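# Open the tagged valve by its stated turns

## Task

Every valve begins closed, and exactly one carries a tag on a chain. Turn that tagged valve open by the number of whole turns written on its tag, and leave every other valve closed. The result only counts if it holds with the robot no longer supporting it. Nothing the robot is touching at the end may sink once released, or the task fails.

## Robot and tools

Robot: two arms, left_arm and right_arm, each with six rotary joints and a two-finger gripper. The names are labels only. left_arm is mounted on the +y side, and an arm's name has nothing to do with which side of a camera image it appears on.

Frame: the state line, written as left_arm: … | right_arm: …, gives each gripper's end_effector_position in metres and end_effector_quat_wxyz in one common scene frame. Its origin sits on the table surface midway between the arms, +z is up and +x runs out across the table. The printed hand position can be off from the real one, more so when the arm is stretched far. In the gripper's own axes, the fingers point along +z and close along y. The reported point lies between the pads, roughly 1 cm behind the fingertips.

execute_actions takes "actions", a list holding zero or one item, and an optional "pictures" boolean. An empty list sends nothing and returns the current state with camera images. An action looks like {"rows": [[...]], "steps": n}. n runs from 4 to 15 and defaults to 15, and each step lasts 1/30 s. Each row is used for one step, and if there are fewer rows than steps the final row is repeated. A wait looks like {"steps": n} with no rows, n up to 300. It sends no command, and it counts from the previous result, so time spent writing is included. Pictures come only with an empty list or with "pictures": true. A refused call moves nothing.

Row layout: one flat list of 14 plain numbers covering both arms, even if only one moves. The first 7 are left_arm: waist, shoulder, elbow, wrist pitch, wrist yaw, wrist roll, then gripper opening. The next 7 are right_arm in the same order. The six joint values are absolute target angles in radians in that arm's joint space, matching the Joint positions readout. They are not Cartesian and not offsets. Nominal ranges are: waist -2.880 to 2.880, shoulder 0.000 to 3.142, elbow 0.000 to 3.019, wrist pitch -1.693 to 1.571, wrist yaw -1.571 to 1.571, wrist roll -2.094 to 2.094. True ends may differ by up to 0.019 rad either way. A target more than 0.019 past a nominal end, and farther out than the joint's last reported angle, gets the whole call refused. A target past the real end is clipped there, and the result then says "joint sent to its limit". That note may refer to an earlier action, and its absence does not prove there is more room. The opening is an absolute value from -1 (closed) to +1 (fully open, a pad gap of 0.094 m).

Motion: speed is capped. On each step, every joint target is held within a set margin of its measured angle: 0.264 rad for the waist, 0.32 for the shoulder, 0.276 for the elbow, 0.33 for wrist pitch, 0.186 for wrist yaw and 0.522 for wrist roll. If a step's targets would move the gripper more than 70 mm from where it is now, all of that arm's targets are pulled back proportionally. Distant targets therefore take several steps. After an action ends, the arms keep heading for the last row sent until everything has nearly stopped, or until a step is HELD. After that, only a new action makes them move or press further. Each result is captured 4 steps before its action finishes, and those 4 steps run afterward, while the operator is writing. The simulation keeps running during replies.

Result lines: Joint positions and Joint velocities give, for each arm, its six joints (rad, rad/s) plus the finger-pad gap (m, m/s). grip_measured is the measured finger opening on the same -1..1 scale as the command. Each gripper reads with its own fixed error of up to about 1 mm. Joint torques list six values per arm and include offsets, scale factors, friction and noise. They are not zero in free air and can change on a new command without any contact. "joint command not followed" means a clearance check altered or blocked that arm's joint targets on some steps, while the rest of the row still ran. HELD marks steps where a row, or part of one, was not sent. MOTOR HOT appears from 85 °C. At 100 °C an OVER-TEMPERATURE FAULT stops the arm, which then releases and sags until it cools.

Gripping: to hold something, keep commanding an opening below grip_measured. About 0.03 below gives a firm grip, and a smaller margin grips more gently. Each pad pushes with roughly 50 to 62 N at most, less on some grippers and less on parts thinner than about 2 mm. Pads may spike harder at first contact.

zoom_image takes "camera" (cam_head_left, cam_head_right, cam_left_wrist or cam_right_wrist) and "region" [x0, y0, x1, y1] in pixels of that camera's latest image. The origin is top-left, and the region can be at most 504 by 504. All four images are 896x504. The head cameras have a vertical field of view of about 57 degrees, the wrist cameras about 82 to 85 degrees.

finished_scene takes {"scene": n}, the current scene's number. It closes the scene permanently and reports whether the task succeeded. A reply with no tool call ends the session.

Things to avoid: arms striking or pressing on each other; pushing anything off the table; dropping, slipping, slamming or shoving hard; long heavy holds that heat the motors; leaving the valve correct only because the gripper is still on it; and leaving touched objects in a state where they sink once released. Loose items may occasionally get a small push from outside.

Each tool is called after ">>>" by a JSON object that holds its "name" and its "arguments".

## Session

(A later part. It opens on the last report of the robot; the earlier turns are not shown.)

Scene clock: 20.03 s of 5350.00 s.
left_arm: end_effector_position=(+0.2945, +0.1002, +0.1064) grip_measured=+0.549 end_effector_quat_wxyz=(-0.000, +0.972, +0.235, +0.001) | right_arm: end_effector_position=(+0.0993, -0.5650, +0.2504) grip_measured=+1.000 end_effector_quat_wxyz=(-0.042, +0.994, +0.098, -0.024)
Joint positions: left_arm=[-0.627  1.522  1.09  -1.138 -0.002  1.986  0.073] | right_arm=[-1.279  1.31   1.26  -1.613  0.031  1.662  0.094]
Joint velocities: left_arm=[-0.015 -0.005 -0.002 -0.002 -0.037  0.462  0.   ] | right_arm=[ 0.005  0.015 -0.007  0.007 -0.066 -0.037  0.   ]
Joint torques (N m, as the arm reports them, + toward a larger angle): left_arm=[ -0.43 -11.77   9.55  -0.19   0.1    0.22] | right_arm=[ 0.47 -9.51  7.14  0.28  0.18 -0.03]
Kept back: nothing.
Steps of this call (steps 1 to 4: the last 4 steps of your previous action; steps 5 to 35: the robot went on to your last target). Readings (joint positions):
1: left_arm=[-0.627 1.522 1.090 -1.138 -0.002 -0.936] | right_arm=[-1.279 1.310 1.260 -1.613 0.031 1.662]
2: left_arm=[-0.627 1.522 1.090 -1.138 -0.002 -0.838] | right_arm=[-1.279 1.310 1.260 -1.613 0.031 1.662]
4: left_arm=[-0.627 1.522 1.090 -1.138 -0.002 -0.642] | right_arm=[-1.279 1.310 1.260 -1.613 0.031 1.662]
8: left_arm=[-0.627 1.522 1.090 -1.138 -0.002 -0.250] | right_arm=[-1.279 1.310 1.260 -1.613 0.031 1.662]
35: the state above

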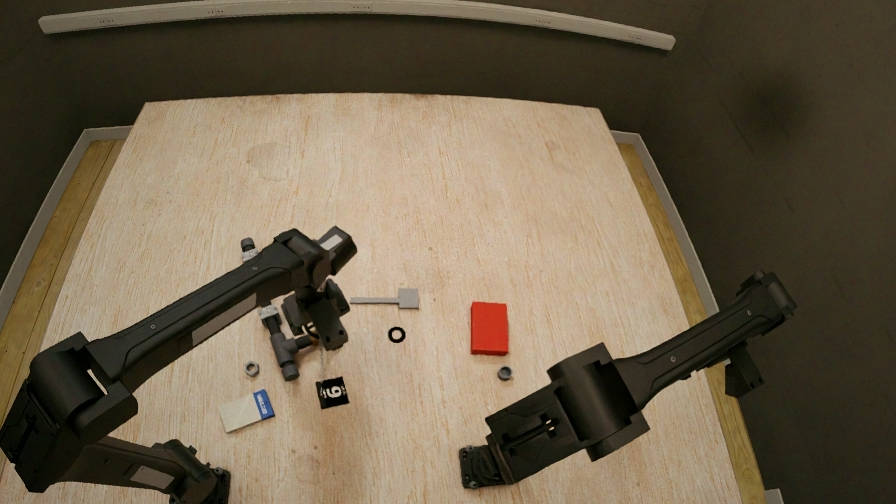

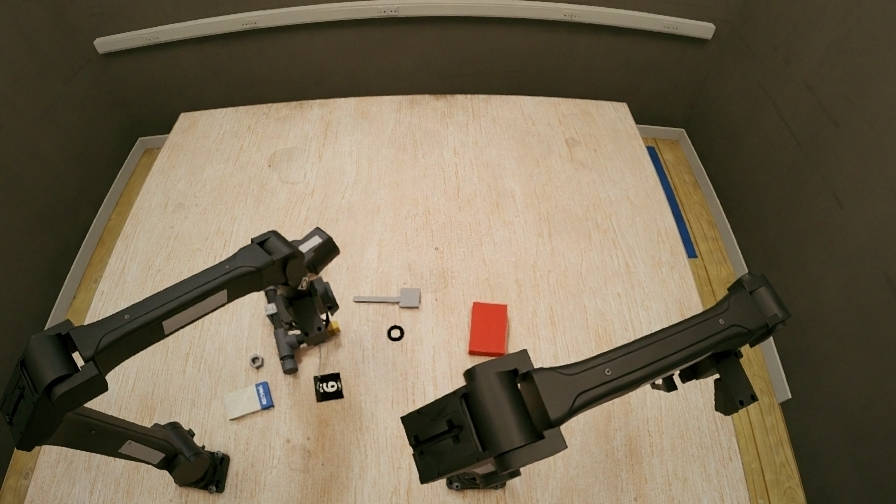

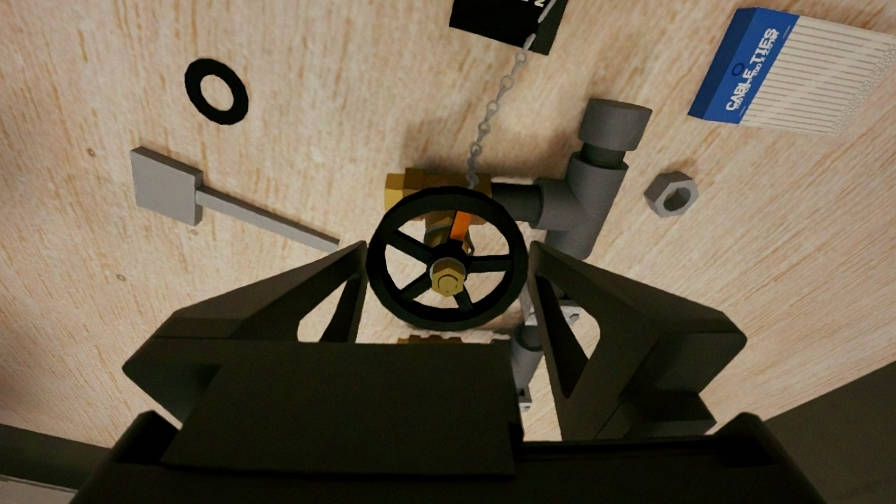

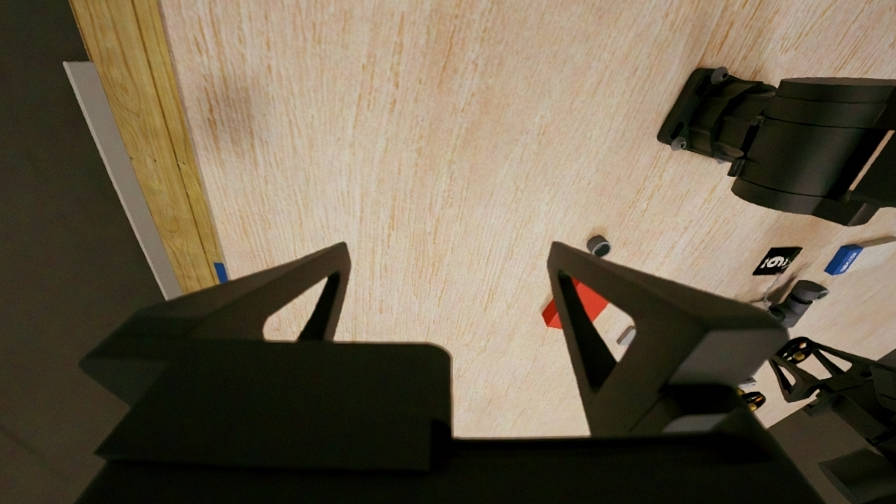

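4 strokes done, ~878° of 2160° (marker reference: at roll 1.57, 18° left of image bottom). Strokes 5–7.

>>> {"name": "execute_actions", "arguments": {"actions": [{"rows":[[-0.633,1.525,1.125,-1.143,0,2.05,0.43,-1.279,1.31,1.26,-1.613,0.031,1.662,1],[-0.633,1.525,1.125,-1.143,0,2.05,0.38,-1.279,1.31,1.26,-1.613,0.031,1.662,1],[-0.633,1.525,1.125,-1.143,0,2.05,0.325,-1.279,1.31,1.26,-1.613,0.031,1.662,1],[-0.633,1.525,1.125,-1.143,0,2.05,0.325,-1.279,1.31,1.26,-1.613,0.031,1.662,1],[-0.633,1.525,1.125,-1.143,0,-2.07,0.325,-1.279,1.31,1.26,-1.613,0.031,1.662,1]]}]}}

>>> {"name": "execute_actions", "arguments": {"actions": [{"steps":41}]}}

>>> {"name": "execute_actions", "arguments": {"actions": [{"rows":[[-0.633,1.525,1.125,-1.143,0,-1.95,0.55,-1.279,1.31,1.26,-1.613,0.031,1.662,1],[-0.633,1.525,1.125,-1.143,0,-1.95,0.55,-1.279,1.31,1.26,-1.613,0.031,1.662,1],[-0.633,1.525,1.125,-1.143,0,2.07,0.55,-1.279,1.31,1.26,-1.613,0.031,1.662,1]]}]}}

>>> {"name": "execute_actions", "arguments": {"actions": [{"steps":35}]}}

>>> {"name": "execute_actions", "arguments": {"actions": [{"rows":[[-0.633,1.525,1.125,-1.143,0,2,0.43,-1.279,1.31,1.26,-1.613,0.031,1.662,1],[-0.633,1.525,1.125,-1.143,0,2,0.38,-1.279,1.31,1.26,-1.613,0.031,1.662,1],[-0.633,1.525,1.125,-1.143,0,2,0.325,-1.279,1.31,1.26,-1.613,0.031,1.662,1],[-0.633,1.525,1.125,-1.143,0,2,0.325,-1.279,1.31,1.26,-1.613,0.031,1.662,1],[-0.633,1.525,1.125,-1.143,0,-2.07,0.325,-1.279,1.31,1.26,-1.613,0.031,1.662,1]]}]}}

>>> {"name": "execute_actions", "arguments": {"actions": [{"steps":40}]}}

>>> {"name": "execute_actions", "arguments": {"actions": [{"rows":[[-0.633,1.525,1.125,-1.143,0,-1.95,0.55,-1.279,1.31,1.26,-1.613,0.031,1.662,1],[-0.633,1.525,1.125,-1.143,0,-1.95,0.55,-1.279,1.31,1.26,-1.613,0.031,1.662,1],[-0.633,1.525,1.125,-1.143,0,2.07,0.55,-1.279,1.31,1.26,-1.613,0.031,1.662,1]]}]}}

>>> {"name": "execute_actions", "arguments": {"actions": [{"steps":35}]}}

>>> {"name": "execute_actions", "arguments": {"actions": [{"rows":[[-0.633,1.525,1.125,-1.143,0,2,0.43,-1.279,1.31,1.26,-1.613,0.031,1.662,1],[-0.633,1.525,1.125,-1.143,0,2,0.38,-1.279,1.31,1.26,-1.613,0.031,1.662,1],[-0.633,1.525,1.125,-1.143,0,2,0.325,-1.279,1.31,1.26,-1.613,0.031,1.662,1],[-0.633,1.525,1.125,-1.143,0,2,0.325,-1.279,1.31,1.26,-1.613,0.031,1.662,1],[-0.633,1.525,1.125,-1.143,0,-2.07,0.325,-1.279,1.31,1.26,-1.613,0.031,1.662,1]]}]}}

>>> {"name": "execute_actions", "arguments": {"actions": [{"steps":40}]}}

>>> {"name": "execute_actions", "arguments": {"actions": [{"rows":[[-0.633,1.525,1.125,-1.143,0,-1.95,0.55,-1.279,1.31,1.26,-1.613,0.031,1.662,1],[-0.633,1.525,1.125,-1.143,0,-1.95,0.55,-1.279,1.31,1.26,-1.613,0.031,1.662,1],[-0.633,1.525,1.125,-1.143,0,2.07,0.55,-1.279,1.31,1.26,-1.613,0.031,1.662,1]]}]}}

>>> {"name": "execute_actions", "arguments": {"actions": [{"steps":35}], "pictures": true}}

Scene clock: 21.20 s of 5350.00 s.
left_arm: end_effector_position=(+0.2949, +0.1000, +0.1063) grip_measured=+0.362 end_effector_quat_wxyz=(+0.001, +0.882, +0.470, +0.002) | right_arm: end_effector_position=(+0.0993, -0.5650, +0.2504) grip_measured=+1.000 end_effector_quat_wxyz=(-0.042, +0.994, +0.098, -0.024)
Joint positions: left_arm=[-0.627  1.522  1.09  -1.136 -0.003  1.482  0.064] | right_arm=[-1.279  1.31   1.26  -1.613  0.031  1.662  0.094]
Joint velocities: left_arm=[-0.005 -0.015 -0.002 -0.046 -0.051 -2.396  0.001] | right_arm=[-0.015 -0.005  0.007 -0.007  0.022 -0.022  0.   ]
Joint torques (N m, as the arm reports them, + toward a larger angle): left_arm=[ -0.56 -12.6    9.56  -0.29   0.12  -0.76] | right_arm=[ 0.33 -9.49  7.16  0.3   0.18 -0.04]
Steps of this call (steps 1 to 24: the robot went on to your last target; steps 25 to 35: the first 11 steps of this action). Readings (joint positions):
25: left_arm=[-0.627 1.522 1.090 -1.138 -0.002 2.060] | right_arm=[-1.279 1.310 1.260 -1.613 0.031 1.662]
26: left_arm=[-0.627 1.522 1.090 -1.138 -0.002 2.060] | right_arm=[-1.279 1.310 1.260 -1.613 0.031 1.662]
28: left_arm=[-0.627 1.522 1.090 -1.137 -0.001 2.058] | right_arm=[-1.279 1.310 1.260 -1.613 0.031 1.662]
32: left_arm=[-0.627 1.522 1.090 -1.136 -0.001 1.735] | right_arm=[-1.279 1.310 1.260 -1.613 0.031 1.662]
35: the state above

Scene clock: 22.57 s of 5350.00 s.
left_arm: end_effector_position=(+0.2938, +0.0985, +0.1039) grip_measured=+0.359 end_effector_quat_wxyz=(+0.002, -0.560, +0.828, +0.000) | right_arm: end_effector_position=(+0.0993, -0.5650, +0.2504) grip_measured=+1.000 end_effector_quat_wxyz=(-0.042, +0.994, +0.098, -0.024)
Joint positions: left_arm=[-0.632  1.526  1.087 -1.131 -0.004 -1.875  0.064] | right_arm=[-1.279  1.31   1.26  -1.613  0.031  1.662  0.094]
Joint velocities: left_arm=[-0.044 -0.005 -0.002  0.017 -0.081 -0.813 -0.002] | right_arm=[-0.015 -0.015  0.007 -0.007 -0.022  0.007  0.   ]
Joint torques (N m, as the arm reports them, + toward a larger angle): left_arm=[  0.3  -13.22   9.86  -0.54   0.05  -0.72] | right_arm=[ 0.39 -9.47  7.14  0.31  0.18 -0.03]
Kept back: nothing.
Steps of this call (steps 1 to 4: the last 4 steps of your previous action; steps 5 to 41: the robot went on to your last target). Readings (joint positions):
1: left_arm=[-0.627 1.522 1.090 -1.137 -0.003 1.397] | right_arm=[-1.279 1.310 1.260 -1.613 0.031 1.662]
2: left_arm=[-0.627 1.522 1.090 -1.138 -0.004 1.312] | right_arm=[-1.279 1.310 1.260 -1.613 0.031 1.662]
4: left_arm=[-0.629 1.522 1.090 -1.139 -0.009 1.139] | right_arm=[-1.279 1.310 1.260 -1.613 0.031 1.662]
8: left_arm=[-0.635 1.522 1.090 -1.140 -0.021 0.789] | right_arm=[-1.279 1.310 1.260 -1.613 0.031 1.662]
41: the state above

Scene clock: 22.93 s of 5350.00 s.
left_arm: end_effector_position=(+0.2932, +0.0985, +0.1048) grip_measured=+0.549 end_effector_quat_wxyz=(+0.000, -0.176, +0.984, +0.001) | right_arm: end_effector_position=(+0.0993, -0.5650, +0.2504) grip_measured=+1.000 end_effector_quat_wxyz=(-0.042, +0.994, +0.098, -0.024)
Joint positions: left_arm=[-0.632  1.525  1.089 -1.136 -0.002 -1.04   0.073] | right_arm=[-1.279  1.31   1.26  -1.613  0.031  1.662  0.094]
Joint velocities: left_arm=[ 0.005 -0.015  0.007  0.012 -0.037  2.806 -0.   ] | right_arm=[-0.005 -0.005  0.017  0.002  0.007 -0.007  0.   ]
Joint torques (N m, as the arm reports them, + toward a larger angle): left_arm=[ -0.33 -13.99   9.61  -0.32  -0.08   0.1 ] | right_arm=[ 0.37 -9.52  7.15  0.27  0.18 -0.03]
Steps of this call (steps 1 to 11: the first 11 steps of this action). Readings (joint positions):
1: left_arm=[-0.632 1.526 1.087 -1.133 -0.004 -1.889] | right_arm=[-1.279 1.310 1.260 -1.613 0.031 1.662]
2: left_arm=[-0.632 1.526 1.089 -1.133 -0.003 -1.899] | right_arm=[-1.279 1.310 1.260 -1.613 0.031 1.662]
4: left_arm=[-0.632 1.525 1.089 -1.134 -0.003 -1.726] | right_arm=[-1.279 1.310 1.260 -1.613 0.031 1.662]
8: left_arm=[-0.632 1.525 1.089 -1.136 -0.003 -1.334] | right_arm=[-1.279 1.310 1.260 -1.613 0.031 1.662]
11: the state above

Scene clock: 24.10 s of 5350.00 s.
left_arm: end_effector_position=(+0.2932, +0.0985, +0.1048) grip_measured=+0.549 end_effector_quat_wxyz=(-0.001, +0.972, +0.233, +0.001) | right_arm: end_effector_position=(+0.0993, -0.5650, +0.2504) grip_measured=+1.000 end_effector_quat_wxyz=(-0.042, +0.994, +0.098, -0.024)
Joint positions: left_arm=[-0.632  1.525  1.089 -1.136 -0.002  1.985  0.073] | right_arm=[-1.279  1.31   1.26  -1.613  0.031  1.662  0.094]
Joint velocities: left_arm=[-0.005  0.005 -0.002  0.022 -0.037  0.491 -0.001] | right_arm=[ 0.005  0.005  0.012 -0.027  0.022 -0.037  0.   ]
Joint torques (N m, as the arm reports them, + toward a larger angle): left_arm=[ -0.18 -12.85   9.65  -0.33   0.09   0.17] | right_arm=[ 0.49 -9.43  7.14  0.31  0.19 -0.03]
Kept back: nothing.
Steps of this call (steps 1 to 4: the last 4 steps of your previous action; steps 5 to 35: the robot went on to your last target). Readings (joint positions):
1: left_arm=[-0.632 1.525 1.089 -1.136 -0.002 -0.942] | right_arm=[-1.279 1.310 1.260 -1.613 0.031 1.662]
2: left_arm=[-0.632 1.525 1.089 -1.136 -0.002 -0.844] | right_arm=[-1.279 1.310 1.260 -1.613 0.031 1.662]
4: left_arm=[-0.632 1.525 1.089 -1.136 -0.002 -0.648] | right_arm=[-1.279 1.310 1.260 -1.613 0.031 1.662]
8: left_arm=[-0.632 1.525 1.089 -1.136 -0.002 -0.256] | right_arm=[-1.279 1.310 1.260 -1.613 0.031 1.662]
35: the state above

Scene clock: 24.47 s of 5350.00 s.
left_arm: end_effector_position=(+0.2938, +0.0987, +0.1045) grip_measured=+0.360 end_effector_quat_wxyz=(-0.001, +0.867, +0.499, +0.003) | right_arm: end_effector_position=(+0.0993, -0.5650, +0.2504) grip_measured=+1.000 end_effector_quat_wxyz=(-0.042, +0.994, +0.098, -0.024)
Joint positions: left_arm=[-0.632  1.525  1.089 -1.134 -0.006  1.411  0.064] | right_arm=[-1.279  1.31   1.26  -1.613  0.031  1.662  0.094]
Joint velocities: left_arm=[-0.005  0.005 -0.002  0.042  0.051 -2.425  0.   ] | right_arm=[ 0.005 -0.015 -0.007 -0.007 -0.007  0.007  0.   ]
Joint torques (N m, as the arm reports them, + toward a larger angle): left_arm=[  0.06 -13.2    9.89  -0.47   0.28  -0.72] | right_arm=[ 0.57 -9.52  7.18  0.29  0.18 -0.04]
Steps of this call (steps 1 to 11: the first 11 steps of this action). Readings (joint positions):
1: left_arm=[-0.632 1.525 1.089 -1.136 -0.002 1.990] | right_arm=[-1.279 1.310 1.260 -1.613 0.031 1.662]
2: left_arm=[-0.632 1.525 1.089 -1.137 -0.003 1.990] | right_arm=[-1.279 1.310 1.260 -1.613 0.031 1.662]
4: left_arm=[-0.632 1.525 1.089 -1.138 -0.003 1.990] | right_arm=[-1.279 1.310 1.260 -1.613 0.031 1.662]
8: left_arm=[-0.632 1.525 1.089 -1.136 -0.003 1.666] | right_arm=[-1.279 1.310 1.260 -1.613 0.031 1.662]
11: the state above

Scene clock: 25.80 s of 5350.00 s.
left_arm: end_effector_position=(+0.2943, +0.0995, +0.1023) grip_measured=+0.358 end_effector_quat_wxyz=(+0.002, -0.561, +0.828, +0.002) | right_arm: end_effector_position=(+0.0993, -0.5650, +0.2504) grip_measured=+1.000 end_effector_quat_wxyz=(-0.042, +0.994, +0.098, -0.024)
Joint positions: left_arm=[-0.629  1.529  1.087 -1.131 -0.005 -1.875  0.064] | right_arm=[-1.279  1.31   1.26  -1.613  0.031  1.662  0.094]
Joint velocities: left_arm=[-0.024  0.005 -0.007 -0.002 -0.081 -0.945  0.   ] | right_arm=[-0.005 -0.005 -0.012 -0.007 -0.022 -0.022  0.   ]
Joint torques (N m, as the arm reports them, + toward a larger angle): left_arm=[ -0.62 -13.38   9.81  -0.48  -0.01  -0.63] | right_arm=[ 0.42 -9.57  7.16  0.29  0.18 -0.04]
Kept back: nothing.
Steps of this call (steps 1 to 4: the last 4 steps of your previous action; steps 5 to 40: the robot went on to your last target). Readings (joint positions):
1: left_arm=[-0.632 1.525 1.088 -1.133 -0.007 1.326] | right_arm=[-1.279 1.310 1.260 -1.613 0.031 1.662]
2: left_arm=[-0.632 1.526 1.088 -1.133 -0.007 1.240] | right_arm=[-1.279 1.310 1.260 -1.613 0.031 1.662]
4: left_arm=[-0.633 1.526 1.087 -1.132 -0.010 1.066] | right_arm=[-1.279 1.310 1.260 -1.613 0.031 1.662]
8: left_arm=[-0.637 1.526 1.087 -1.132 -0.021 0.714] | right_arm=[-1.279 1.310 1.260 -1.613 0.031 1.662]
40: the state above

Scene clock: 26.17 s of 5350.00 s.
left_arm: end_effector_position=(+0.2937, +0.0993, +0.1033) grip_measured=+0.549 end_effector_quat_wxyz=(-0.001, -0.178, +0.984, +0.003) | right_arm: end_effector_position=(+0.0993, -0.5650, +0.2504) grip_measured=+1.000 end_effector_quat_wxyz=(-0.042, +0.994, +0.098, -0.024)
Joint positions: left_arm=[-0.63   1.529  1.089 -1.136 -0.003 -1.041  0.073] | right_arm=[-1.279  1.31   1.26  -1.613  0.031  1.662  0.094]
Joint velocities: left_arm=[-0.024 -0.005  0.002 -0.002 -0.007  2.821 -0.001] | right_arm=[-0.005 -0.024 -0.007  0.002 -0.022  0.007  0.   ]
Joint torques (N m, as the arm reports them, + toward a larger angle): left_arm=[ -0.47 -12.78   9.62  -0.28  -0.05   0.06] | right_arm=[ 0.41 -9.6   7.14  0.27  0.18 -0.03]
Steps of this call (steps 1 to 11: the first 11 steps of this action). Readings (joint positions):
1: left_arm=[-0.630 1.530 1.087 -1.132 -0.004 -1.889] | right_arm=[-1.279 1.310 1.260 -1.613 0.031 1.662]
2: left_arm=[-0.630 1.529 1.088 -1.133 -0.004 -1.900] | right_arm=[-1.279 1.310 1.260 -1.613 0.031 1.662]
4: left_arm=[-0.630 1.529 1.089 -1.134 -0.003 -1.727] | right_arm=[-1.279 1.310 1.260 -1.613 0.031 1.662]
8: left_arm=[-0.630 1.529 1.089 -1.136 -0.003 -1.335] | right_arm=[-1.279 1.310 1.260 -1.613 0.031 1.662]
11: the state above

Scene clock: 27.33 s of 5350.00 s.
left_arm: end_effector_position=(+0.2937, +0.0993, +0.1033) grip_measured=+0.549 end_effector_quat_wxyz=(-0.003, +0.972, +0.234, -0.001) | right_arm: end_effector_position=(+0.0993, -0.5650, +0.2504) grip_measured=+1.000 end_effector_quat_wxyz=(-0.042, +0.994, +0.098, -0.024)
Joint positions: left_arm=[-0.63   1.529  1.089 -1.136 -0.002  1.985  0.073] | right_arm=[-1.279  1.31   1.26  -1.613  0.031  1.662  0.094]
Joint velocities: left_arm=[-0.005  0.015  0.002 -0.007 -0.037  0.476 -0.   ] | right_arm=[-0.005 -0.005  0.007 -0.002 -0.022  0.051  0.   ]
Joint torques (N m, as the arm reports them, + toward a larger angle): left_arm=[ -0.39 -13.09   9.55  -0.33   0.09   0.17] | right_arm=[ 0.52 -9.53  7.15  0.3   0.19 -0.03]
Kept back: nothing.
Steps of this call (steps 1 to 4: the last 4 steps of your previous action; steps 5 to 35: the robot went on to your last target). Readings (joint positions):
1: left_arm=[-0.630 1.529 1.089 -1.136 -0.003 -0.943] | right_arm=[-1.279 1.310 1.260 -1.613 0.031 1.662]
2: left_arm=[-0.630 1.529 1.089 -1.136 -0.003 -0.845] | right_arm=[-1.279 1.310 1.260 -1.613 0.031 1.662]
4: left_arm=[-0.630 1.529 1.089 -1.136 -0.003 -0.649] | right_arm=[-1.279 1.310 1.260 -1.613 0.031 1.662]
8: left_arm=[-0.630 1.529 1.089 -1.136 -0.003 -0.256] | right_arm=[-1.279 1.310 1.260 -1.613 0.031 1.662]
35: the state above

Scene clock: 27.70 s of 5350.00 s.
left_arm: end_effector_position=(+0.2943, +0.0994, +0.1031) grip_measured=+0.358 end_effector_quat_wxyz=(-0.002, +0.866, +0.500, +0.002) | right_arm: end_effector_position=(+0.0993, -0.5650, +0.2504) grip_measured=+1.000 end_effector_quat_wxyz=(-0.042, +0.994, +0.098, -0.024)
Joint positions: left_arm=[-0.63   1.529  1.089 -1.134 -0.005  1.41   0.064] | right_arm=[-1.279  1.31   1.26  -1.613  0.031  1.662  0.094]
Joint velocities: left_arm=[-0.005  0.005  0.002 -0.037 -0.037 -2.425 -0.001] | right_arm=[-0.005 -0.015 -0.002  0.017 -0.022 -0.022  0.   ]
Joint torques (N m, as the arm reports them, + toward a larger angle): left_arm=[ -0.59 -12.82   9.72  -0.31   0.19  -0.67] | right_arm=[ 0.5  -9.59  7.13  0.27  0.19 -0.04]
Steps of this call (steps 1 to 11: the first 11 steps of this action). Readings (joint positions):
1: left_arm=[-0.630 1.529 1.089 -1.136 -0.002 1.990] | right_arm=[-1.279 1.310 1.260 -1.613 0.031 1.662]
2: left_arm=[-0.630 1.529 1.089 -1.136 -0.002 1.990] | right_arm=[-1.279 1.310 1.260 -1.613 0.031 1.662]
4: left_arm=[-0.630 1.529 1.089 -1.136 -0.002 1.990] | right_arm=[-1.279 1.310 1.260 -1.613 0.031 1.662]
8: left_arm=[-0.630 1.529 1.089 -1.135 -0.002 1.666] | right_arm=[-1.279 1.310 1.260 -1.613 0.031 1.662]
11: the state above

Scene clock: 29.03 s of 5350.00 s.
left_arm: end_effector_position=(+0.2939, +0.0989, +0.1012) grip_measured=+0.352 end_effector_quat_wxyz=(+0.001, -0.561, +0.828, +0.003) | right_arm: end_effector_position=(+0.0993, -0.5650, +0.2504) grip_measured=+1.000 end_effector_quat_wxyz=(-0.042, +0.994, +0.098, -0.024)
Joint positions: left_arm=[-0.631  1.533  1.087 -1.131 -0.004 -1.876  0.064] | right_arm=[-1.279  1.31   1.26  -1.613  0.031  1.662  0.094]
Joint velocities: left_arm=[-0.015 -0.005 -0.007  0.007 -0.037 -0.799 -0.   ] | right_arm=[ 0.005 -0.005 -0.012  0.002  0.007  0.007  0.   ]
Joint torques (N m, as the arm reports them, + toward a larger angle): left_arm=[  0.27 -13.7    9.88  -0.47   0.08  -0.64] | right_arm=[ 0.43 -9.48  7.15  0.31  0.18 -0.03]
Kept back: nothing.
Steps of this call (steps 1 to 4: the last 4 steps of your previous action; steps 5 to 40: the robot went on to your last target). Readings (joint positions):
1: left_arm=[-0.630 1.529 1.088 -1.133 -0.005 1.324] | right_arm=[-1.279 1.310 1.260 -1.613 0.031 1.662]
2: left_arm=[-0.630 1.529 1.088 -1.133 -0.006 1.237] | right_arm=[-1.279 1.310 1.260 -1.613 0.031 1.662]
4: left_arm=[-0.631 1.530 1.087 -1.133 -0.010 1.063] | right_arm=[-1.279 1.310 1.260 -1.613 0.031 1.662]
8: left_arm=[-0.635 1.530 1.087 -1.134 -0.018 0.709] | right_arm=[-1.279 1.310 1.260 -1.613 0.031 1.662]
40: the state above

Scene clock: 29.40 s of 5350.00 s.
left_arm: end_effector_position=(+0.2933, +0.0987, +0.1023) grip_measured=+0.549 end_effector_quat_wxyz=(-0.001, -0.177, +0.984, +0.004) | right_arm: end_effector_position=(+0.0993, -0.5650, +0.2504) grip_measured=+1.000 end_effector_quat_wxyz=(-0.042, +0.994, +0.098, -0.024)
Joint positions: left_arm=[-0.631  1.531  1.089 -1.136 -0.002 -1.041  0.073] | right_arm=[-1.279  1.31   1.26  -1.613  0.031  1.662  0.094]
Joint velocities: left_arm=[-0.005 -0.005 -0.007  0.012  0.037  2.747 -0.001] | right_arm=[-0.005 -0.015  0.017 -0.002  0.081  0.051  0.   ]
Joint torques (N m, as the arm reports them, + toward a larger angle): left_arm=[ -0.33 -13.8    9.62  -0.25  -0.07   0.12] | right_arm=[ 0.41 -9.48  7.14  0.27  0.18 -0.04]
Steps of this call (steps 1 to 11: the first 11 steps of this action). Readings (joint positions):
1: left_arm=[-0.631 1.533 1.087 -1.132 -0.004 -1.890] | right_arm=[-1.279 1.310 1.260 -1.613 0.031 1.662]
2: left_arm=[-0.631 1.532 1.089 -1.132 -0.003 -1.900] | right_arm=[-1.279 1.310 1.260 -1.613 0.031 1.662]
4: left_arm=[-0.631 1.531 1.089 -1.134 -0.002 -1.727] | right_arm=[-1.279 1.310 1.260 -1.613 0.031 1.662]
8: left_arm=[-0.631 1.531 1.089 -1.136 -0.002 -1.336] | right_arm=[-1.279 1.310 1.260 -1.613 0.031 1.662]
11: the state above

Scene clock: 30.57 s of 5350.00 s.
left_arm: end_effector_position=(+0.2933, +0.0987, +0.1023) grip_measured=+0.549 end_effector_quat_wxyz=(-0.004, +0.972, +0.234, -0.001) | right_arm: end_effector_position=(+0.0993, -0.5650, +0.2504) grip_measured=+1.000 end_effector_quat_wxyz=(-0.042, +0.994, +0.098, -0.024)
Joint positions: left_arm=[-0.631  1.531  1.089 -1.136 -0.002  1.985  0.073] | right_arm=[-1.279  1.31   1.26  -1.613  0.031  1.662  0.094]
Joint velocities: left_arm=[-0.015  0.005  0.002 -0.017 -0.051  0.505  0.001] | right_arm=[-0.005 -0.005  0.007 -0.007 -0.022 -0.007  0.   ]
Joint torques (N m, as the arm reports them, + toward a larger angle): left_arm=[ -0.34 -13.6    9.51  -0.38   0.09   0.08] | right_arm=[ 0.46 -9.45  7.16  0.29  0.18 -0.04]
Kept back: nothing.
Steps of this call (steps 1 to 4: the last 4 steps of your previous action; steps 5 to 35: the robot went on to your last target). Readings (joint positions):
1: left_arm=[-0.631 1.531 1.089 -1.136 -0.002 -0.943] | right_arm=[-1.279 1.310 1.260 -1.613 0.031 1.662]
2: left_arm=[-0.631 1.531 1.089 -1.136 -0.002 -0.845] | right_arm=[-1.279 1.310 1.260 -1.613 0.031 1.662]
4: left_arm=[-0.631 1.531 1.089 -1.136 -0.002 -0.649] | right_arm=[-1.279 1.310 1.260 -1.613 0.031 1.662]
8: left_arm=[-0.631 1.531 1.089 -1.136 -0.002 -0.257] | right_arm=[-1.279 1.310 1.260 -1.613 0.031 1.662]
35: the state above

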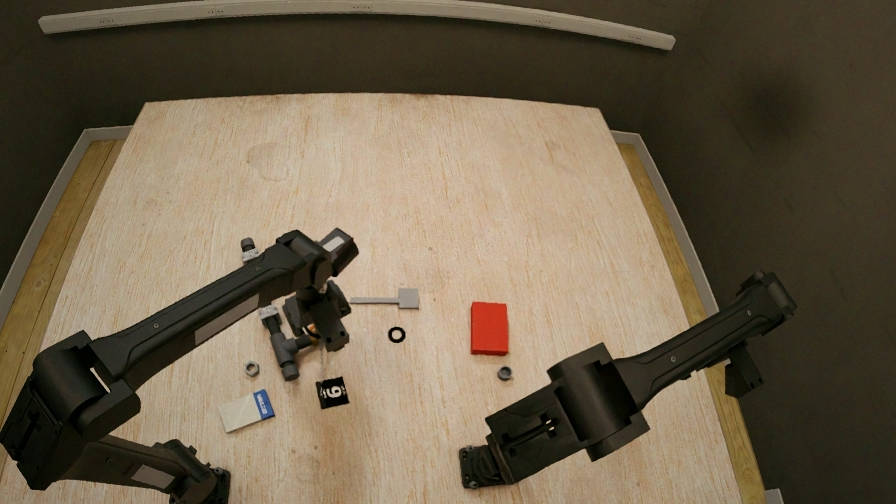

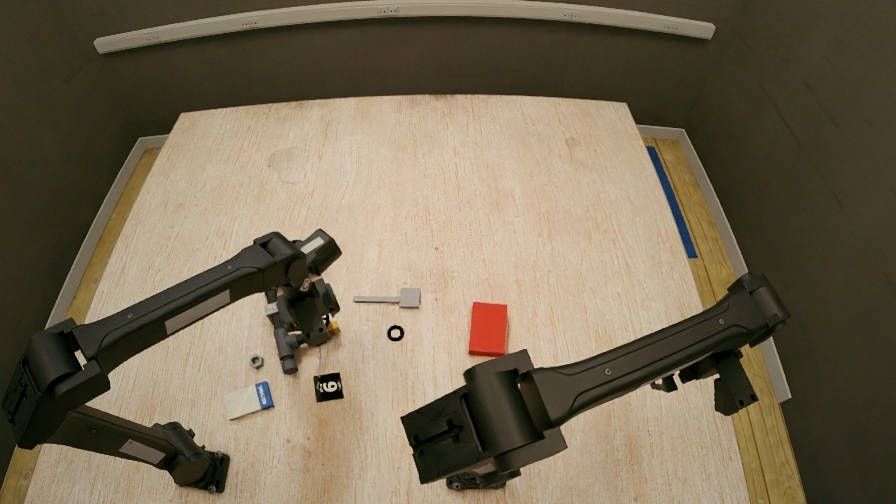

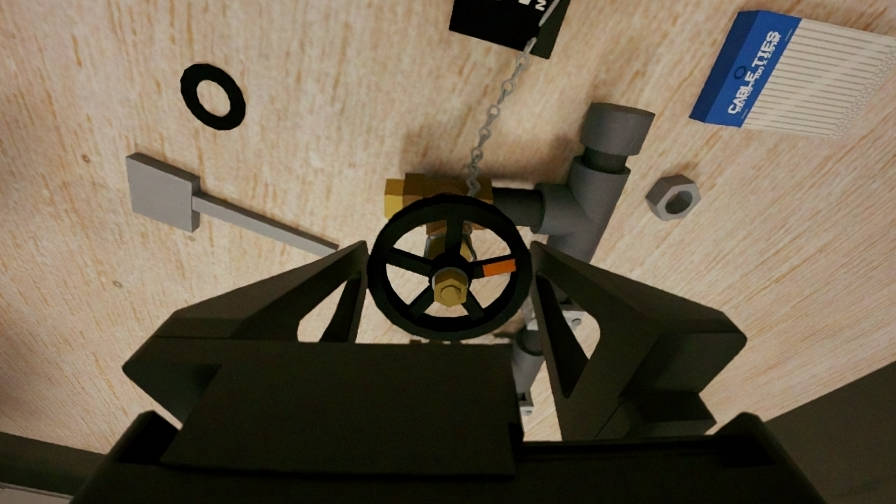

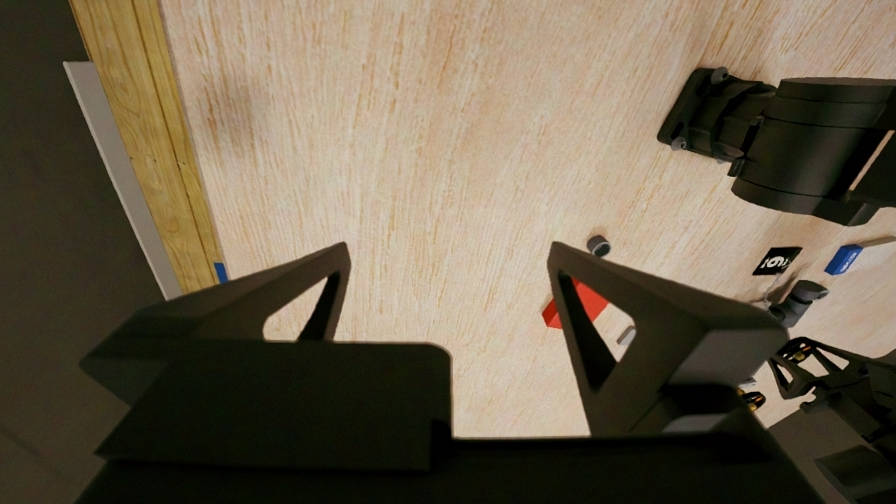

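7 strokes done, ~1538°. Strokes 8–9, shoulder biased up a little.

>>> {"name": "execute_actions", "arguments": {"actions": [{"rows":[[-0.633,1.512,1.125,-1.137,0,2.05,0.43,-1.279,1.31,1.26,-1.613,0.031,1.662,1],[-0.633,1.512,1.125,-1.137,0,2.05,0.38,-1.279,1.31,1.26,-1.613,0.031,1.662,1],[-0.633,1.512,1.125,-1.137,0,2.05,0.325,-1.279,1.31,1.26,-1.613,0.031,1.662,1],[-0.633,1.512,1.125,-1.137,0,2.05,0.325,-1.279,1.31,1.26,-1.613,0.031,1.662,1],[-0.633,1.512,1.125,-1.137,0,-2.07,0.325,-1.279,1.31,1.26,-1.613,0.031,1.662,1]]}]}}

>>> {"name": "execute_actions", "arguments": {"actions": [{"steps":41}]}}

>>> {"name": "execute_actions", "arguments": {"actions": [{"rows":[[-0.633,1.512,1.125,-1.137,0,-1.95,0.55,-1.279,1.31,1.26,-1.613,0.031,1.662,1],[-0.633,1.512,1.125,-1.137,0,-1.95,0.55,-1.279,1.31,1.26,-1.613,0.031,1.662,1],[-0.633,1.512,1.125,-1.137,0,2.07,0.55,-1.279,1.31,1.26,-1.613,0.031,1.662,1]]}]}}

>>> {"name": "execute_actions", "arguments": {"actions": [{"steps":35}]}}

>>> {"name": "execute_actions", "arguments": {"actions": [{"rows":[[-0.633,1.512,1.125,-1.137,0,2,0.43,-1.279,1.31,1.26,-1.613,0.031,1.662,1],[-0.633,1.512,1.125,-1.137,0,2,0.38,-1.279,1.31,1.26,-1.613,0.031,1.662,1],[-0.633,1.512,1.125,-1.137,0,2,0.325,-1.279,1.31,1.26,-1.613,0.031,1.662,1],[-0.633,1.512,1.125,-1.137,0,2,0.325,-1.279,1.31,1.26,-1.613,0.031,1.662,1],[-0.633,1.512,1.125,-1.137,0,-2.07,0.325,-1.279,1.31,1.26,-1.613,0.031,1.662,1]]}]}}

>>> {"name": "execute_actions", "arguments": {"actions": [{"steps":40}]}}

>>> {"name": "execute_actions", "arguments": {"actions": [{"rows":[[-0.633,1.512,1.125,-1.137,0,-1.95,0.55,-1.279,1.31,1.26,-1.613,0.031,1.662,1],[-0.633,1.512,1.125,-1.137,0,-1.95,0.55,-1.279,1.31,1.26,-1.613,0.031,1.662,1],[-0.633,1.512,1.125,-1.137,0,1.58,0.55,-1.279,1.31,1.26,-1.613,0.031,1.662,1]]}]}}

>>> {"name": "execute_actions", "arguments": {"actions": [{"steps":38}], "pictures": true}}

Scene clock: 31.37 s of 5350.00 s.
left_arm: end_effector_position=(+0.2940, +0.0986, +0.1026) grip_measured=+0.358 end_effector_quat_wxyz=(-0.003, +0.883, +0.469, +0.001) | right_arm: end_effector_position=(+0.0993, -0.5650, +0.2504) grip_measured=+1.000 end_effector_quat_wxyz=(-0.042, +0.994, +0.098, -0.024)
Joint positions: left_arm=[-0.631  1.531  1.089 -1.134 -0.004  1.479  0.064] | right_arm=[-1.279  1.31   1.26  -1.613  0.031  1.662  0.094]
Joint velocities: left_arm=[-0.005  0.005  0.002  0.007 -0.066 -2.513 -0.   ] | right_arm=[-0.024 -0.005  0.002 -0.012  0.007 -0.037  0.   ]
Joint torques (N m, as the arm reports them, + toward a larger angle): left_arm=[ -0.26 -14.58   9.75  -0.24   0.18  -0.72] | right_arm=[ 0.51 -9.55  7.14  0.3   0.18 -0.04]
Steps of this call (steps 1 to 13: the robot went on to your last target; steps 14 to 24: the first 11 steps of this action). Readings (joint positions):
14: left_arm=[-0.631 1.531 1.089 -1.136 -0.002 2.056] | right_arm=[-1.279 1.310 1.260 -1.613 0.031 1.662]
15: left_arm=[-0.631 1.531 1.089 -1.136 -0.002 2.056] | right_arm=[-1.279 1.310 1.260 -1.613 0.031 1.662]
17: left_arm=[-0.631 1.531 1.089 -1.138 -0.003 2.055] | right_arm=[-1.279 1.310 1.260 -1.613 0.031 1.662]
21: left_arm=[-0.631 1.531 1.089 -1.134 -0.002 1.733] | right_arm=[-1.279 1.310 1.260 -1.613 0.031 1.662]
24: the state above

Scene clock: 32.73 s of 5350.00 s.
left_arm: end_effector_position=(+0.2940, +0.0991, +0.1019) grip_measured=+0.356 end_effector_quat_wxyz=(+0.003, -0.562, +0.827, +0.002) | right_arm: end_effector_position=(+0.0993, -0.5650, +0.2504) grip_measured=+1.000 end_effector_quat_wxyz=(-0.042, +0.994, +0.098, -0.024)
Joint positions: left_arm=[-0.631  1.53   1.087 -1.13  -0.007 -1.879  0.064] | right_arm=[-1.279  1.31   1.26  -1.613  0.031  1.662  0.094]
Joint velocities: left_arm=[-0.015 -0.015 -0.012  0.002 -0.051 -0.784 -0.   ] | right_arm=[ 0.005 -0.015 -0.007 -0.007  0.022  0.037  0.   ]
Joint torques (N m, as the arm reports them, + toward a larger angle): left_arm=[ -0.22 -15.     9.72  -0.2    0.14  -0.76] | right_arm=[ 0.42 -9.54  7.16  0.28  0.19 -0.04]
Kept back: nothing.
Steps of this call (steps 1 to 4: the last 4 steps of your previous action; steps 5 to 41: the robot went on to your last target). Readings (joint positions):
1: left_arm=[-0.631 1.531 1.089 -1.133 -0.005 1.394] | right_arm=[-1.279 1.310 1.260 -1.613 0.031 1.662]
2: left_arm=[-0.631 1.531 1.089 -1.133 -0.005 1.308] | right_arm=[-1.279 1.310 1.260 -1.613 0.031 1.662]
4: left_arm=[-0.632 1.531 1.088 -1.133 -0.009 1.136] | right_arm=[-1.279 1.310 1.260 -1.613 0.031 1.662]
8: left_arm=[-0.637 1.531 1.088 -1.133 -0.021 0.785] | right_arm=[-1.279 1.310 1.260 -1.613 0.031 1.662]
41: the state above

Scene clock: 33.10 s of 5350.00 s.
left_arm: end_effector_position=(+0.2940, +0.0982, +0.1035) grip_measured=+0.549 end_effector_quat_wxyz=(+0.001, -0.178, +0.984, +0.001) | right_arm: end_effector_position=(+0.0993, -0.5650, +0.2504) grip_measured=+1.000 end_effector_quat_wxyz=(-0.042, +0.994, +0.098, -0.024)
Joint positions: left_arm=[-0.631  1.528  1.088 -1.131 -0.002 -1.043  0.073] | right_arm=[-1.279  1.31   1.26  -1.613  0.031  1.662  0.094]
Joint velocities: left_arm=[-0.024 -0.005  0.002 -0.002 -0.007  2.791 -0.001] | right_arm=[ 0.005 -0.015  0.012 -0.012  0.022  0.022  0.   ]
Joint torques (N m, as the arm reports them, + toward a larger angle): left_arm=[  0.18 -14.42   9.76  -0.27  -0.07   0.15] | right_arm=[ 0.43 -9.59  7.15  0.3   0.19 -0.03]
Steps of this call (steps 1 to 11: the first 11 steps of this action). Readings (joint positions):
1: left_arm=[-0.631 1.530 1.087 -1.131 -0.005 -1.892] | right_arm=[-1.279 1.310 1.260 -1.613 0.031 1.662]
2: left_arm=[-0.631 1.530 1.088 -1.131 -0.004 -1.902] | right_arm=[-1.279 1.310 1.260 -1.613 0.031 1.662]
4: left_arm=[-0.631 1.528 1.088 -1.131 -0.003 -1.729] | right_arm=[-1.279 1.310 1.260 -1.613 0.031 1.662]
8: left_arm=[-0.631 1.528 1.088 -1.131 -0.002 -1.337] | right_arm=[-1.279 1.310 1.260 -1.613 0.031 1.662]
11: the state above

Scene clock: 34.27 s of 5350.00 s.
left_arm: end_effector_position=(+0.2940, +0.0982, +0.1035) grip_measured=+0.549 end_effector_quat_wxyz=(-0.001, +0.972, +0.234, +0.001) | right_arm: end_effector_position=(+0.0993, -0.5650, +0.2504) grip_measured=+1.000 end_effector_quat_wxyz=(-0.042, +0.994, +0.098, -0.024)
Joint positions: left_arm=[-0.631  1.528  1.088 -1.131 -0.002  1.984  0.073] | right_arm=[-1.279  1.31   1.26  -1.613  0.031  1.662  0.094]
Joint velocities: left_arm=[ 0.005  0.005 -0.007  0.007 -0.007  0.52  -0.001] | right_arm=[-0.005 -0.015 -0.007 -0.007  0.037 -0.037  0.   ]
Joint torques (N m, as the arm reports them, + toward a larger angle): left_arm=[ -0.36 -14.01   9.7   -0.28   0.1    0.13] | right_arm=[ 0.43 -9.6   7.15  0.32  0.19 -0.03]
Kept back: nothing.
Steps of this call (steps 1 to 4: the last 4 steps of your previous action; steps 5 to 35: the robot went on to your last target). Readings (joint positions):
1: left_arm=[-0.631 1.528 1.088 -1.131 -0.002 -0.945] | right_arm=[-1.279 1.310 1.260 -1.613 0.031 1.662]
2: left_arm=[-0.631 1.528 1.088 -1.131 -0.002 -0.847] | right_arm=[-1.279 1.310 1.260 -1.613 0.031 1.662]
4: left_arm=[-0.631 1.528 1.088 -1.131 -0.002 -0.651] | right_arm=[-1.279 1.310 1.260 -1.613 0.031 1.662]
8: left_arm=[-0.631 1.528 1.088 -1.131 -0.002 -0.258] | right_arm=[-1.279 1.310 1.260 -1.613 0.031 1.662]
35: the state above

Scene clock: 34.63 s of 5350.00 s.
left_arm: end_effector_position=(+0.2941, +0.0990, +0.1029) grip_measured=+0.358 end_effector_quat_wxyz=(-0.001, +0.867, +0.499, +0.003) | right_arm: end_effector_position=(+0.0993, -0.5650, +0.2504) grip_measured=+1.000 end_effector_quat_wxyz=(-0.042, +0.994, +0.098, -0.024)
Joint positions: left_arm=[-0.631  1.528  1.087 -1.13  -0.006  1.412  0.064] | right_arm=[-1.279  1.31   1.26  -1.613  0.031  1.662  0.094]
Joint velocities: left_arm=[-0.015 -0.015  0.002  0.022 -0.007 -2.44  -0.   ] | right_arm=[ 0.005 -0.005  0.007  0.007  0.095 -0.007  0.   ]
Joint torques (N m, as the arm reports them, + toward a larger angle): left_arm=[ -0.13 -14.47   9.86  -0.58   0.24  -0.67] | right_arm=[ 0.35 -9.47  7.13  0.3   0.18 -0.04]
Steps of this call (steps 1 to 11: the first 11 steps of this action). Readings (joint positions):
1: left_arm=[-0.631 1.528 1.088 -1.131 -0.002 1.989] | right_arm=[-1.279 1.310 1.260 -1.613 0.031 1.662]
2: left_arm=[-0.631 1.528 1.088 -1.133 -0.003 1.989] | right_arm=[-1.279 1.310 1.260 -1.613 0.031 1.662]
4: left_arm=[-0.631 1.528 1.088 -1.135 -0.003 1.989] | right_arm=[-1.279 1.310 1.260 -1.613 0.031 1.662]
8: left_arm=[-0.631 1.528 1.088 -1.133 -0.004 1.666] | right_arm=[-1.279 1.310 1.260 -1.613 0.031 1.662]
11: the state above

Scene clock: 35.97 s of 5350.00 s.
left_arm: end_effector_position=(+0.2941, +0.0987, +0.1027) grip_measured=+0.356 end_effector_quat_wxyz=(+0.004, -0.557, +0.831, +0.000) | right_arm: end_effector_position=(+0.0993, -0.5650, +0.2504) grip_measured=+1.000 end_effector_quat_wxyz=(-0.042, +0.994, +0.098, -0.024)
Joint positions: left_arm=[-0.632  1.527  1.086 -1.128 -0.008 -1.867  0.064] | right_arm=[-1.279  1.31   1.26  -1.613  0.031  1.662  0.094]
Joint velocities: left_arm=[-0.024  0.005 -0.012 -0.002 -0.125 -0.945 -0.001] | right_arm=[ 0.005 -0.015  0.012  0.012 -0.007  0.066  0.   ]
Joint torques (N m, as the arm reports them, + toward a larger angle): left_arm=[  0.4  -14.69   9.81  -0.47   0.18  -0.7 ] | right_arm=[ 0.47 -9.58  7.14  0.26  0.19 -0.03]
Kept back: nothing.
Steps of this call (steps 1 to 4: the last 4 steps of your previous action; steps 5 to 40: the robot went on to your last target). Readings (joint positions):
1: left_arm=[-0.631 1.528 1.087 -1.130 -0.007 1.327] | right_arm=[-1.279 1.310 1.260 -1.613 0.031 1.662]
2: left_arm=[-0.632 1.528 1.087 -1.130 -0.008 1.241] | right_arm=[-1.279 1.310 1.260 -1.613 0.031 1.662]
4: left_arm=[-0.634 1.528 1.086 -1.130 -0.013 1.069] | right_arm=[-1.279 1.310 1.260 -1.613 0.031 1.662]
8: left_arm=[-0.638 1.528 1.086 -1.130 -0.025 0.717] | right_arm=[-1.279 1.310 1.260 -1.613 0.031 1.662]
40: the state above

Scene clock: 36.33 s of 5350.00 s.
left_arm: end_effector_position=(+0.2936, +0.0979, +0.1039) grip_measured=+0.549 end_effector_quat_wxyz=(+0.002, -0.174, +0.985, -0.000) | right_arm: end_effector_position=(+0.0993, -0.5650, +0.2504) grip_measured=+1.000 end_effector_quat_wxyz=(-0.042, +0.994, +0.098, -0.024)
Joint positions: left_arm=[-0.632  1.526  1.087 -1.13  -0.002 -1.036  0.073] | right_arm=[-1.279  1.31   1.26  -1.613  0.031  1.662  0.094]
Joint velocities: left_arm=[-0.015  0.005 -0.002  0.002 -0.022  2.806  0.   ] | right_arm=[-0.005  0.015  0.007 -0.017 -0.022 -0.007  0.   ]
Joint torques (N m, as the arm reports them, + toward a larger angle): left_arm=[ -0.11 -14.23  10.02  -0.26  -0.04   0.08] | right_arm=[ 0.41 -9.51  7.14  0.27  0.18 -0.04]
Steps of this call (steps 1 to 11: the first 11 steps of this action). Readings (joint positions):
1: left_arm=[-0.632 1.527 1.086 -1.129 -0.006 -1.883] | right_arm=[-1.279 1.310 1.260 -1.613 0.031 1.662]
2: left_arm=[-0.632 1.527 1.087 -1.129 -0.004 -1.894] | right_arm=[-1.279 1.310 1.260 -1.613 0.031 1.662]
4: left_arm=[-0.632 1.526 1.087 -1.130 -0.003 -1.722] | right_arm=[-1.279 1.310 1.260 -1.613 0.031 1.662]
8: left_arm=[-0.632 1.526 1.087 -1.130 -0.002 -1.330] | right_arm=[-1.279 1.310 1.260 -1.613 0.031 1.662]
11: the state above

Scene clock: 37.60 s of 5350.00 s.
left_arm: end_effector_position=(+0.2936, +0.0979, +0.1039) grip_measured=+0.549 end_effector_quat_wxyz=(+0.001, +0.901, +0.434, +0.002) | right_arm: end_effector_position=(+0.0993, -0.5650, +0.2504) grip_measured=+1.000 end_effector_quat_wxyz=(-0.042, +0.994, +0.098, -0.024)
Joint positions: left_arm=[-0.632  1.526  1.087 -1.13  -0.002  1.558  0.073] | right_arm=[-1.279  1.31   1.26  -1.613  0.031  1.662  0.094]
Joint velocities: left_arm=[ 0.015  0.005 -0.012 -0.027  0.007 -0.007 -0.001] | right_arm=[-0.005  0.005 -0.007 -0.017  0.007  0.081  0.   ]
Joint torques (N m, as the arm reports them, + toward a larger angle): left_arm=[ -0.12 -13.99   9.88  -0.26   0.11   0.2 ] | right_arm=[ 0.49 -9.48  7.13  0.29  0.18 -0.04]
Kept back: nothing.
Steps of this call (steps 1 to 4: the last 4 steps of your previous action; steps 5 to 38: the robot went on to your last target). Readings (joint positions):
1: left_arm=[-0.632 1.526 1.087 -1.130 -0.002 -0.938] | right_arm=[-1.279 1.310 1.260 -1.613 0.031 1.662]
2: left_arm=[-0.632 1.526 1.087 -1.130 -0.002 -0.840] | right_arm=[-1.279 1.310 1.260 -1.613 0.031 1.662]
4: left_arm=[-0.632 1.526 1.087 -1.130 -0.002 -0.644] | right_arm=[-1.279 1.310 1.260 -1.613 0.031 1.662]
8: left_arm=[-0.632 1.526 1.087 -1.130 -0.002 -0.251] | right_arm=[-1.279 1.310 1.260 -1.613 0.031 1.662]
38: the state above

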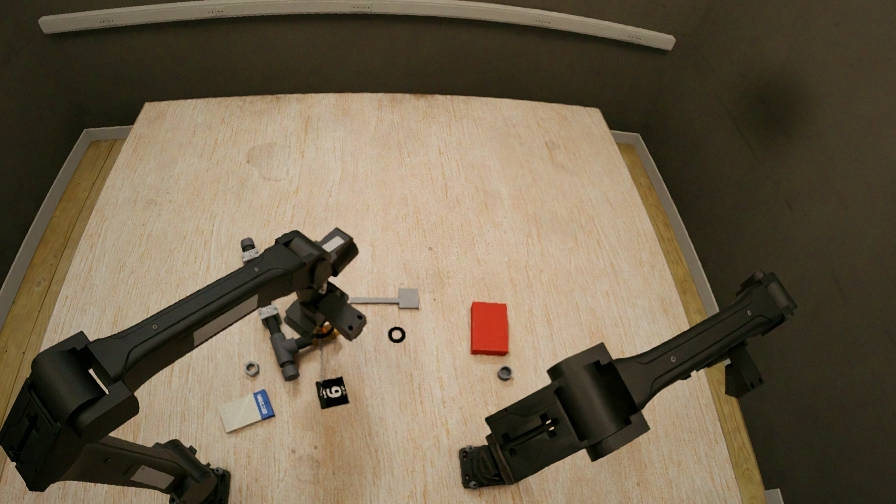

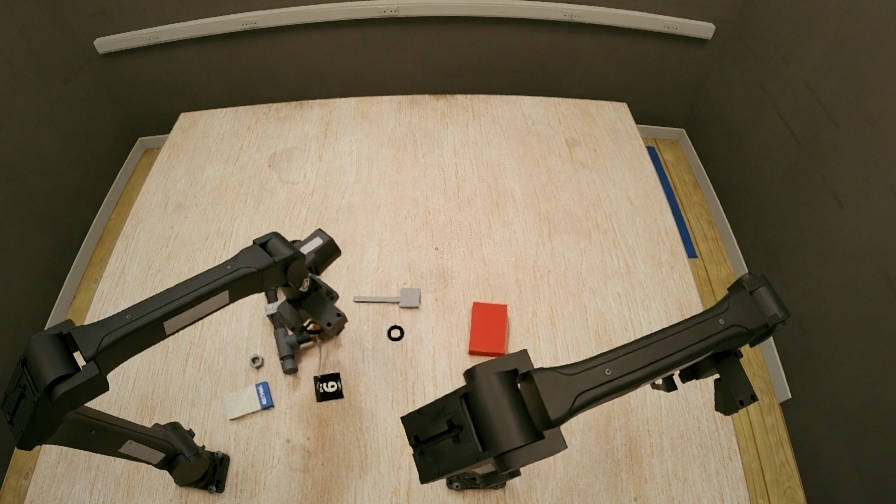

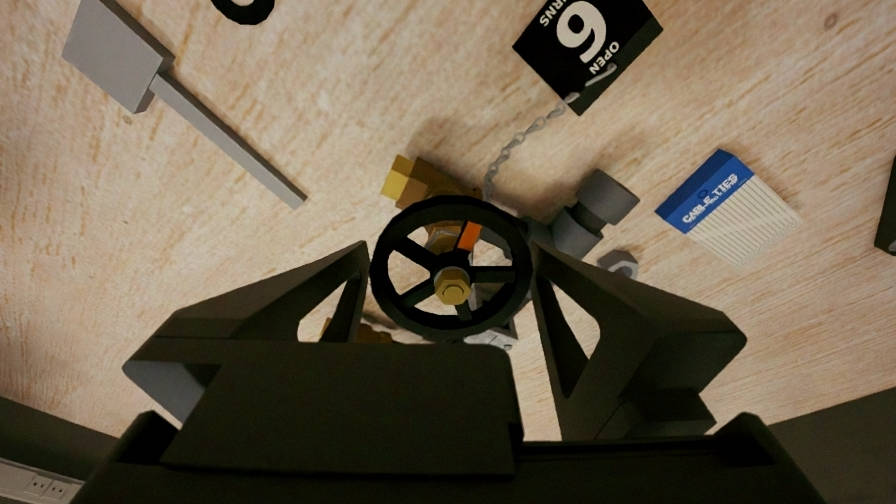

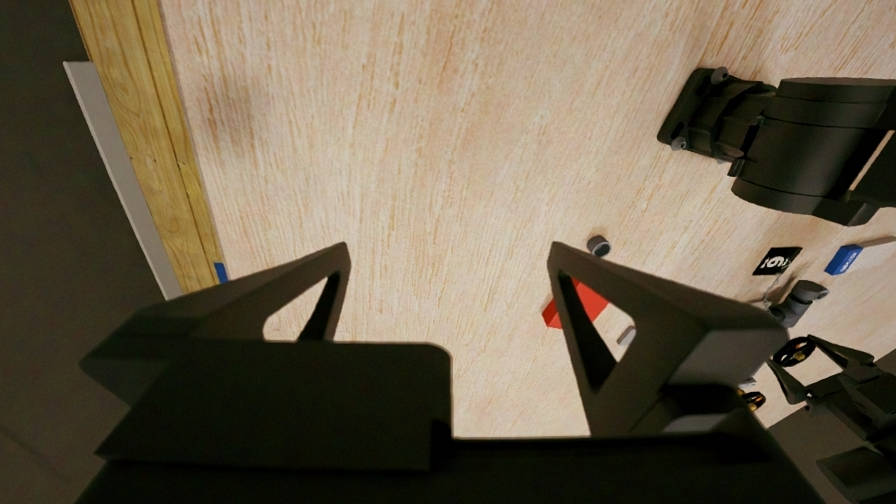

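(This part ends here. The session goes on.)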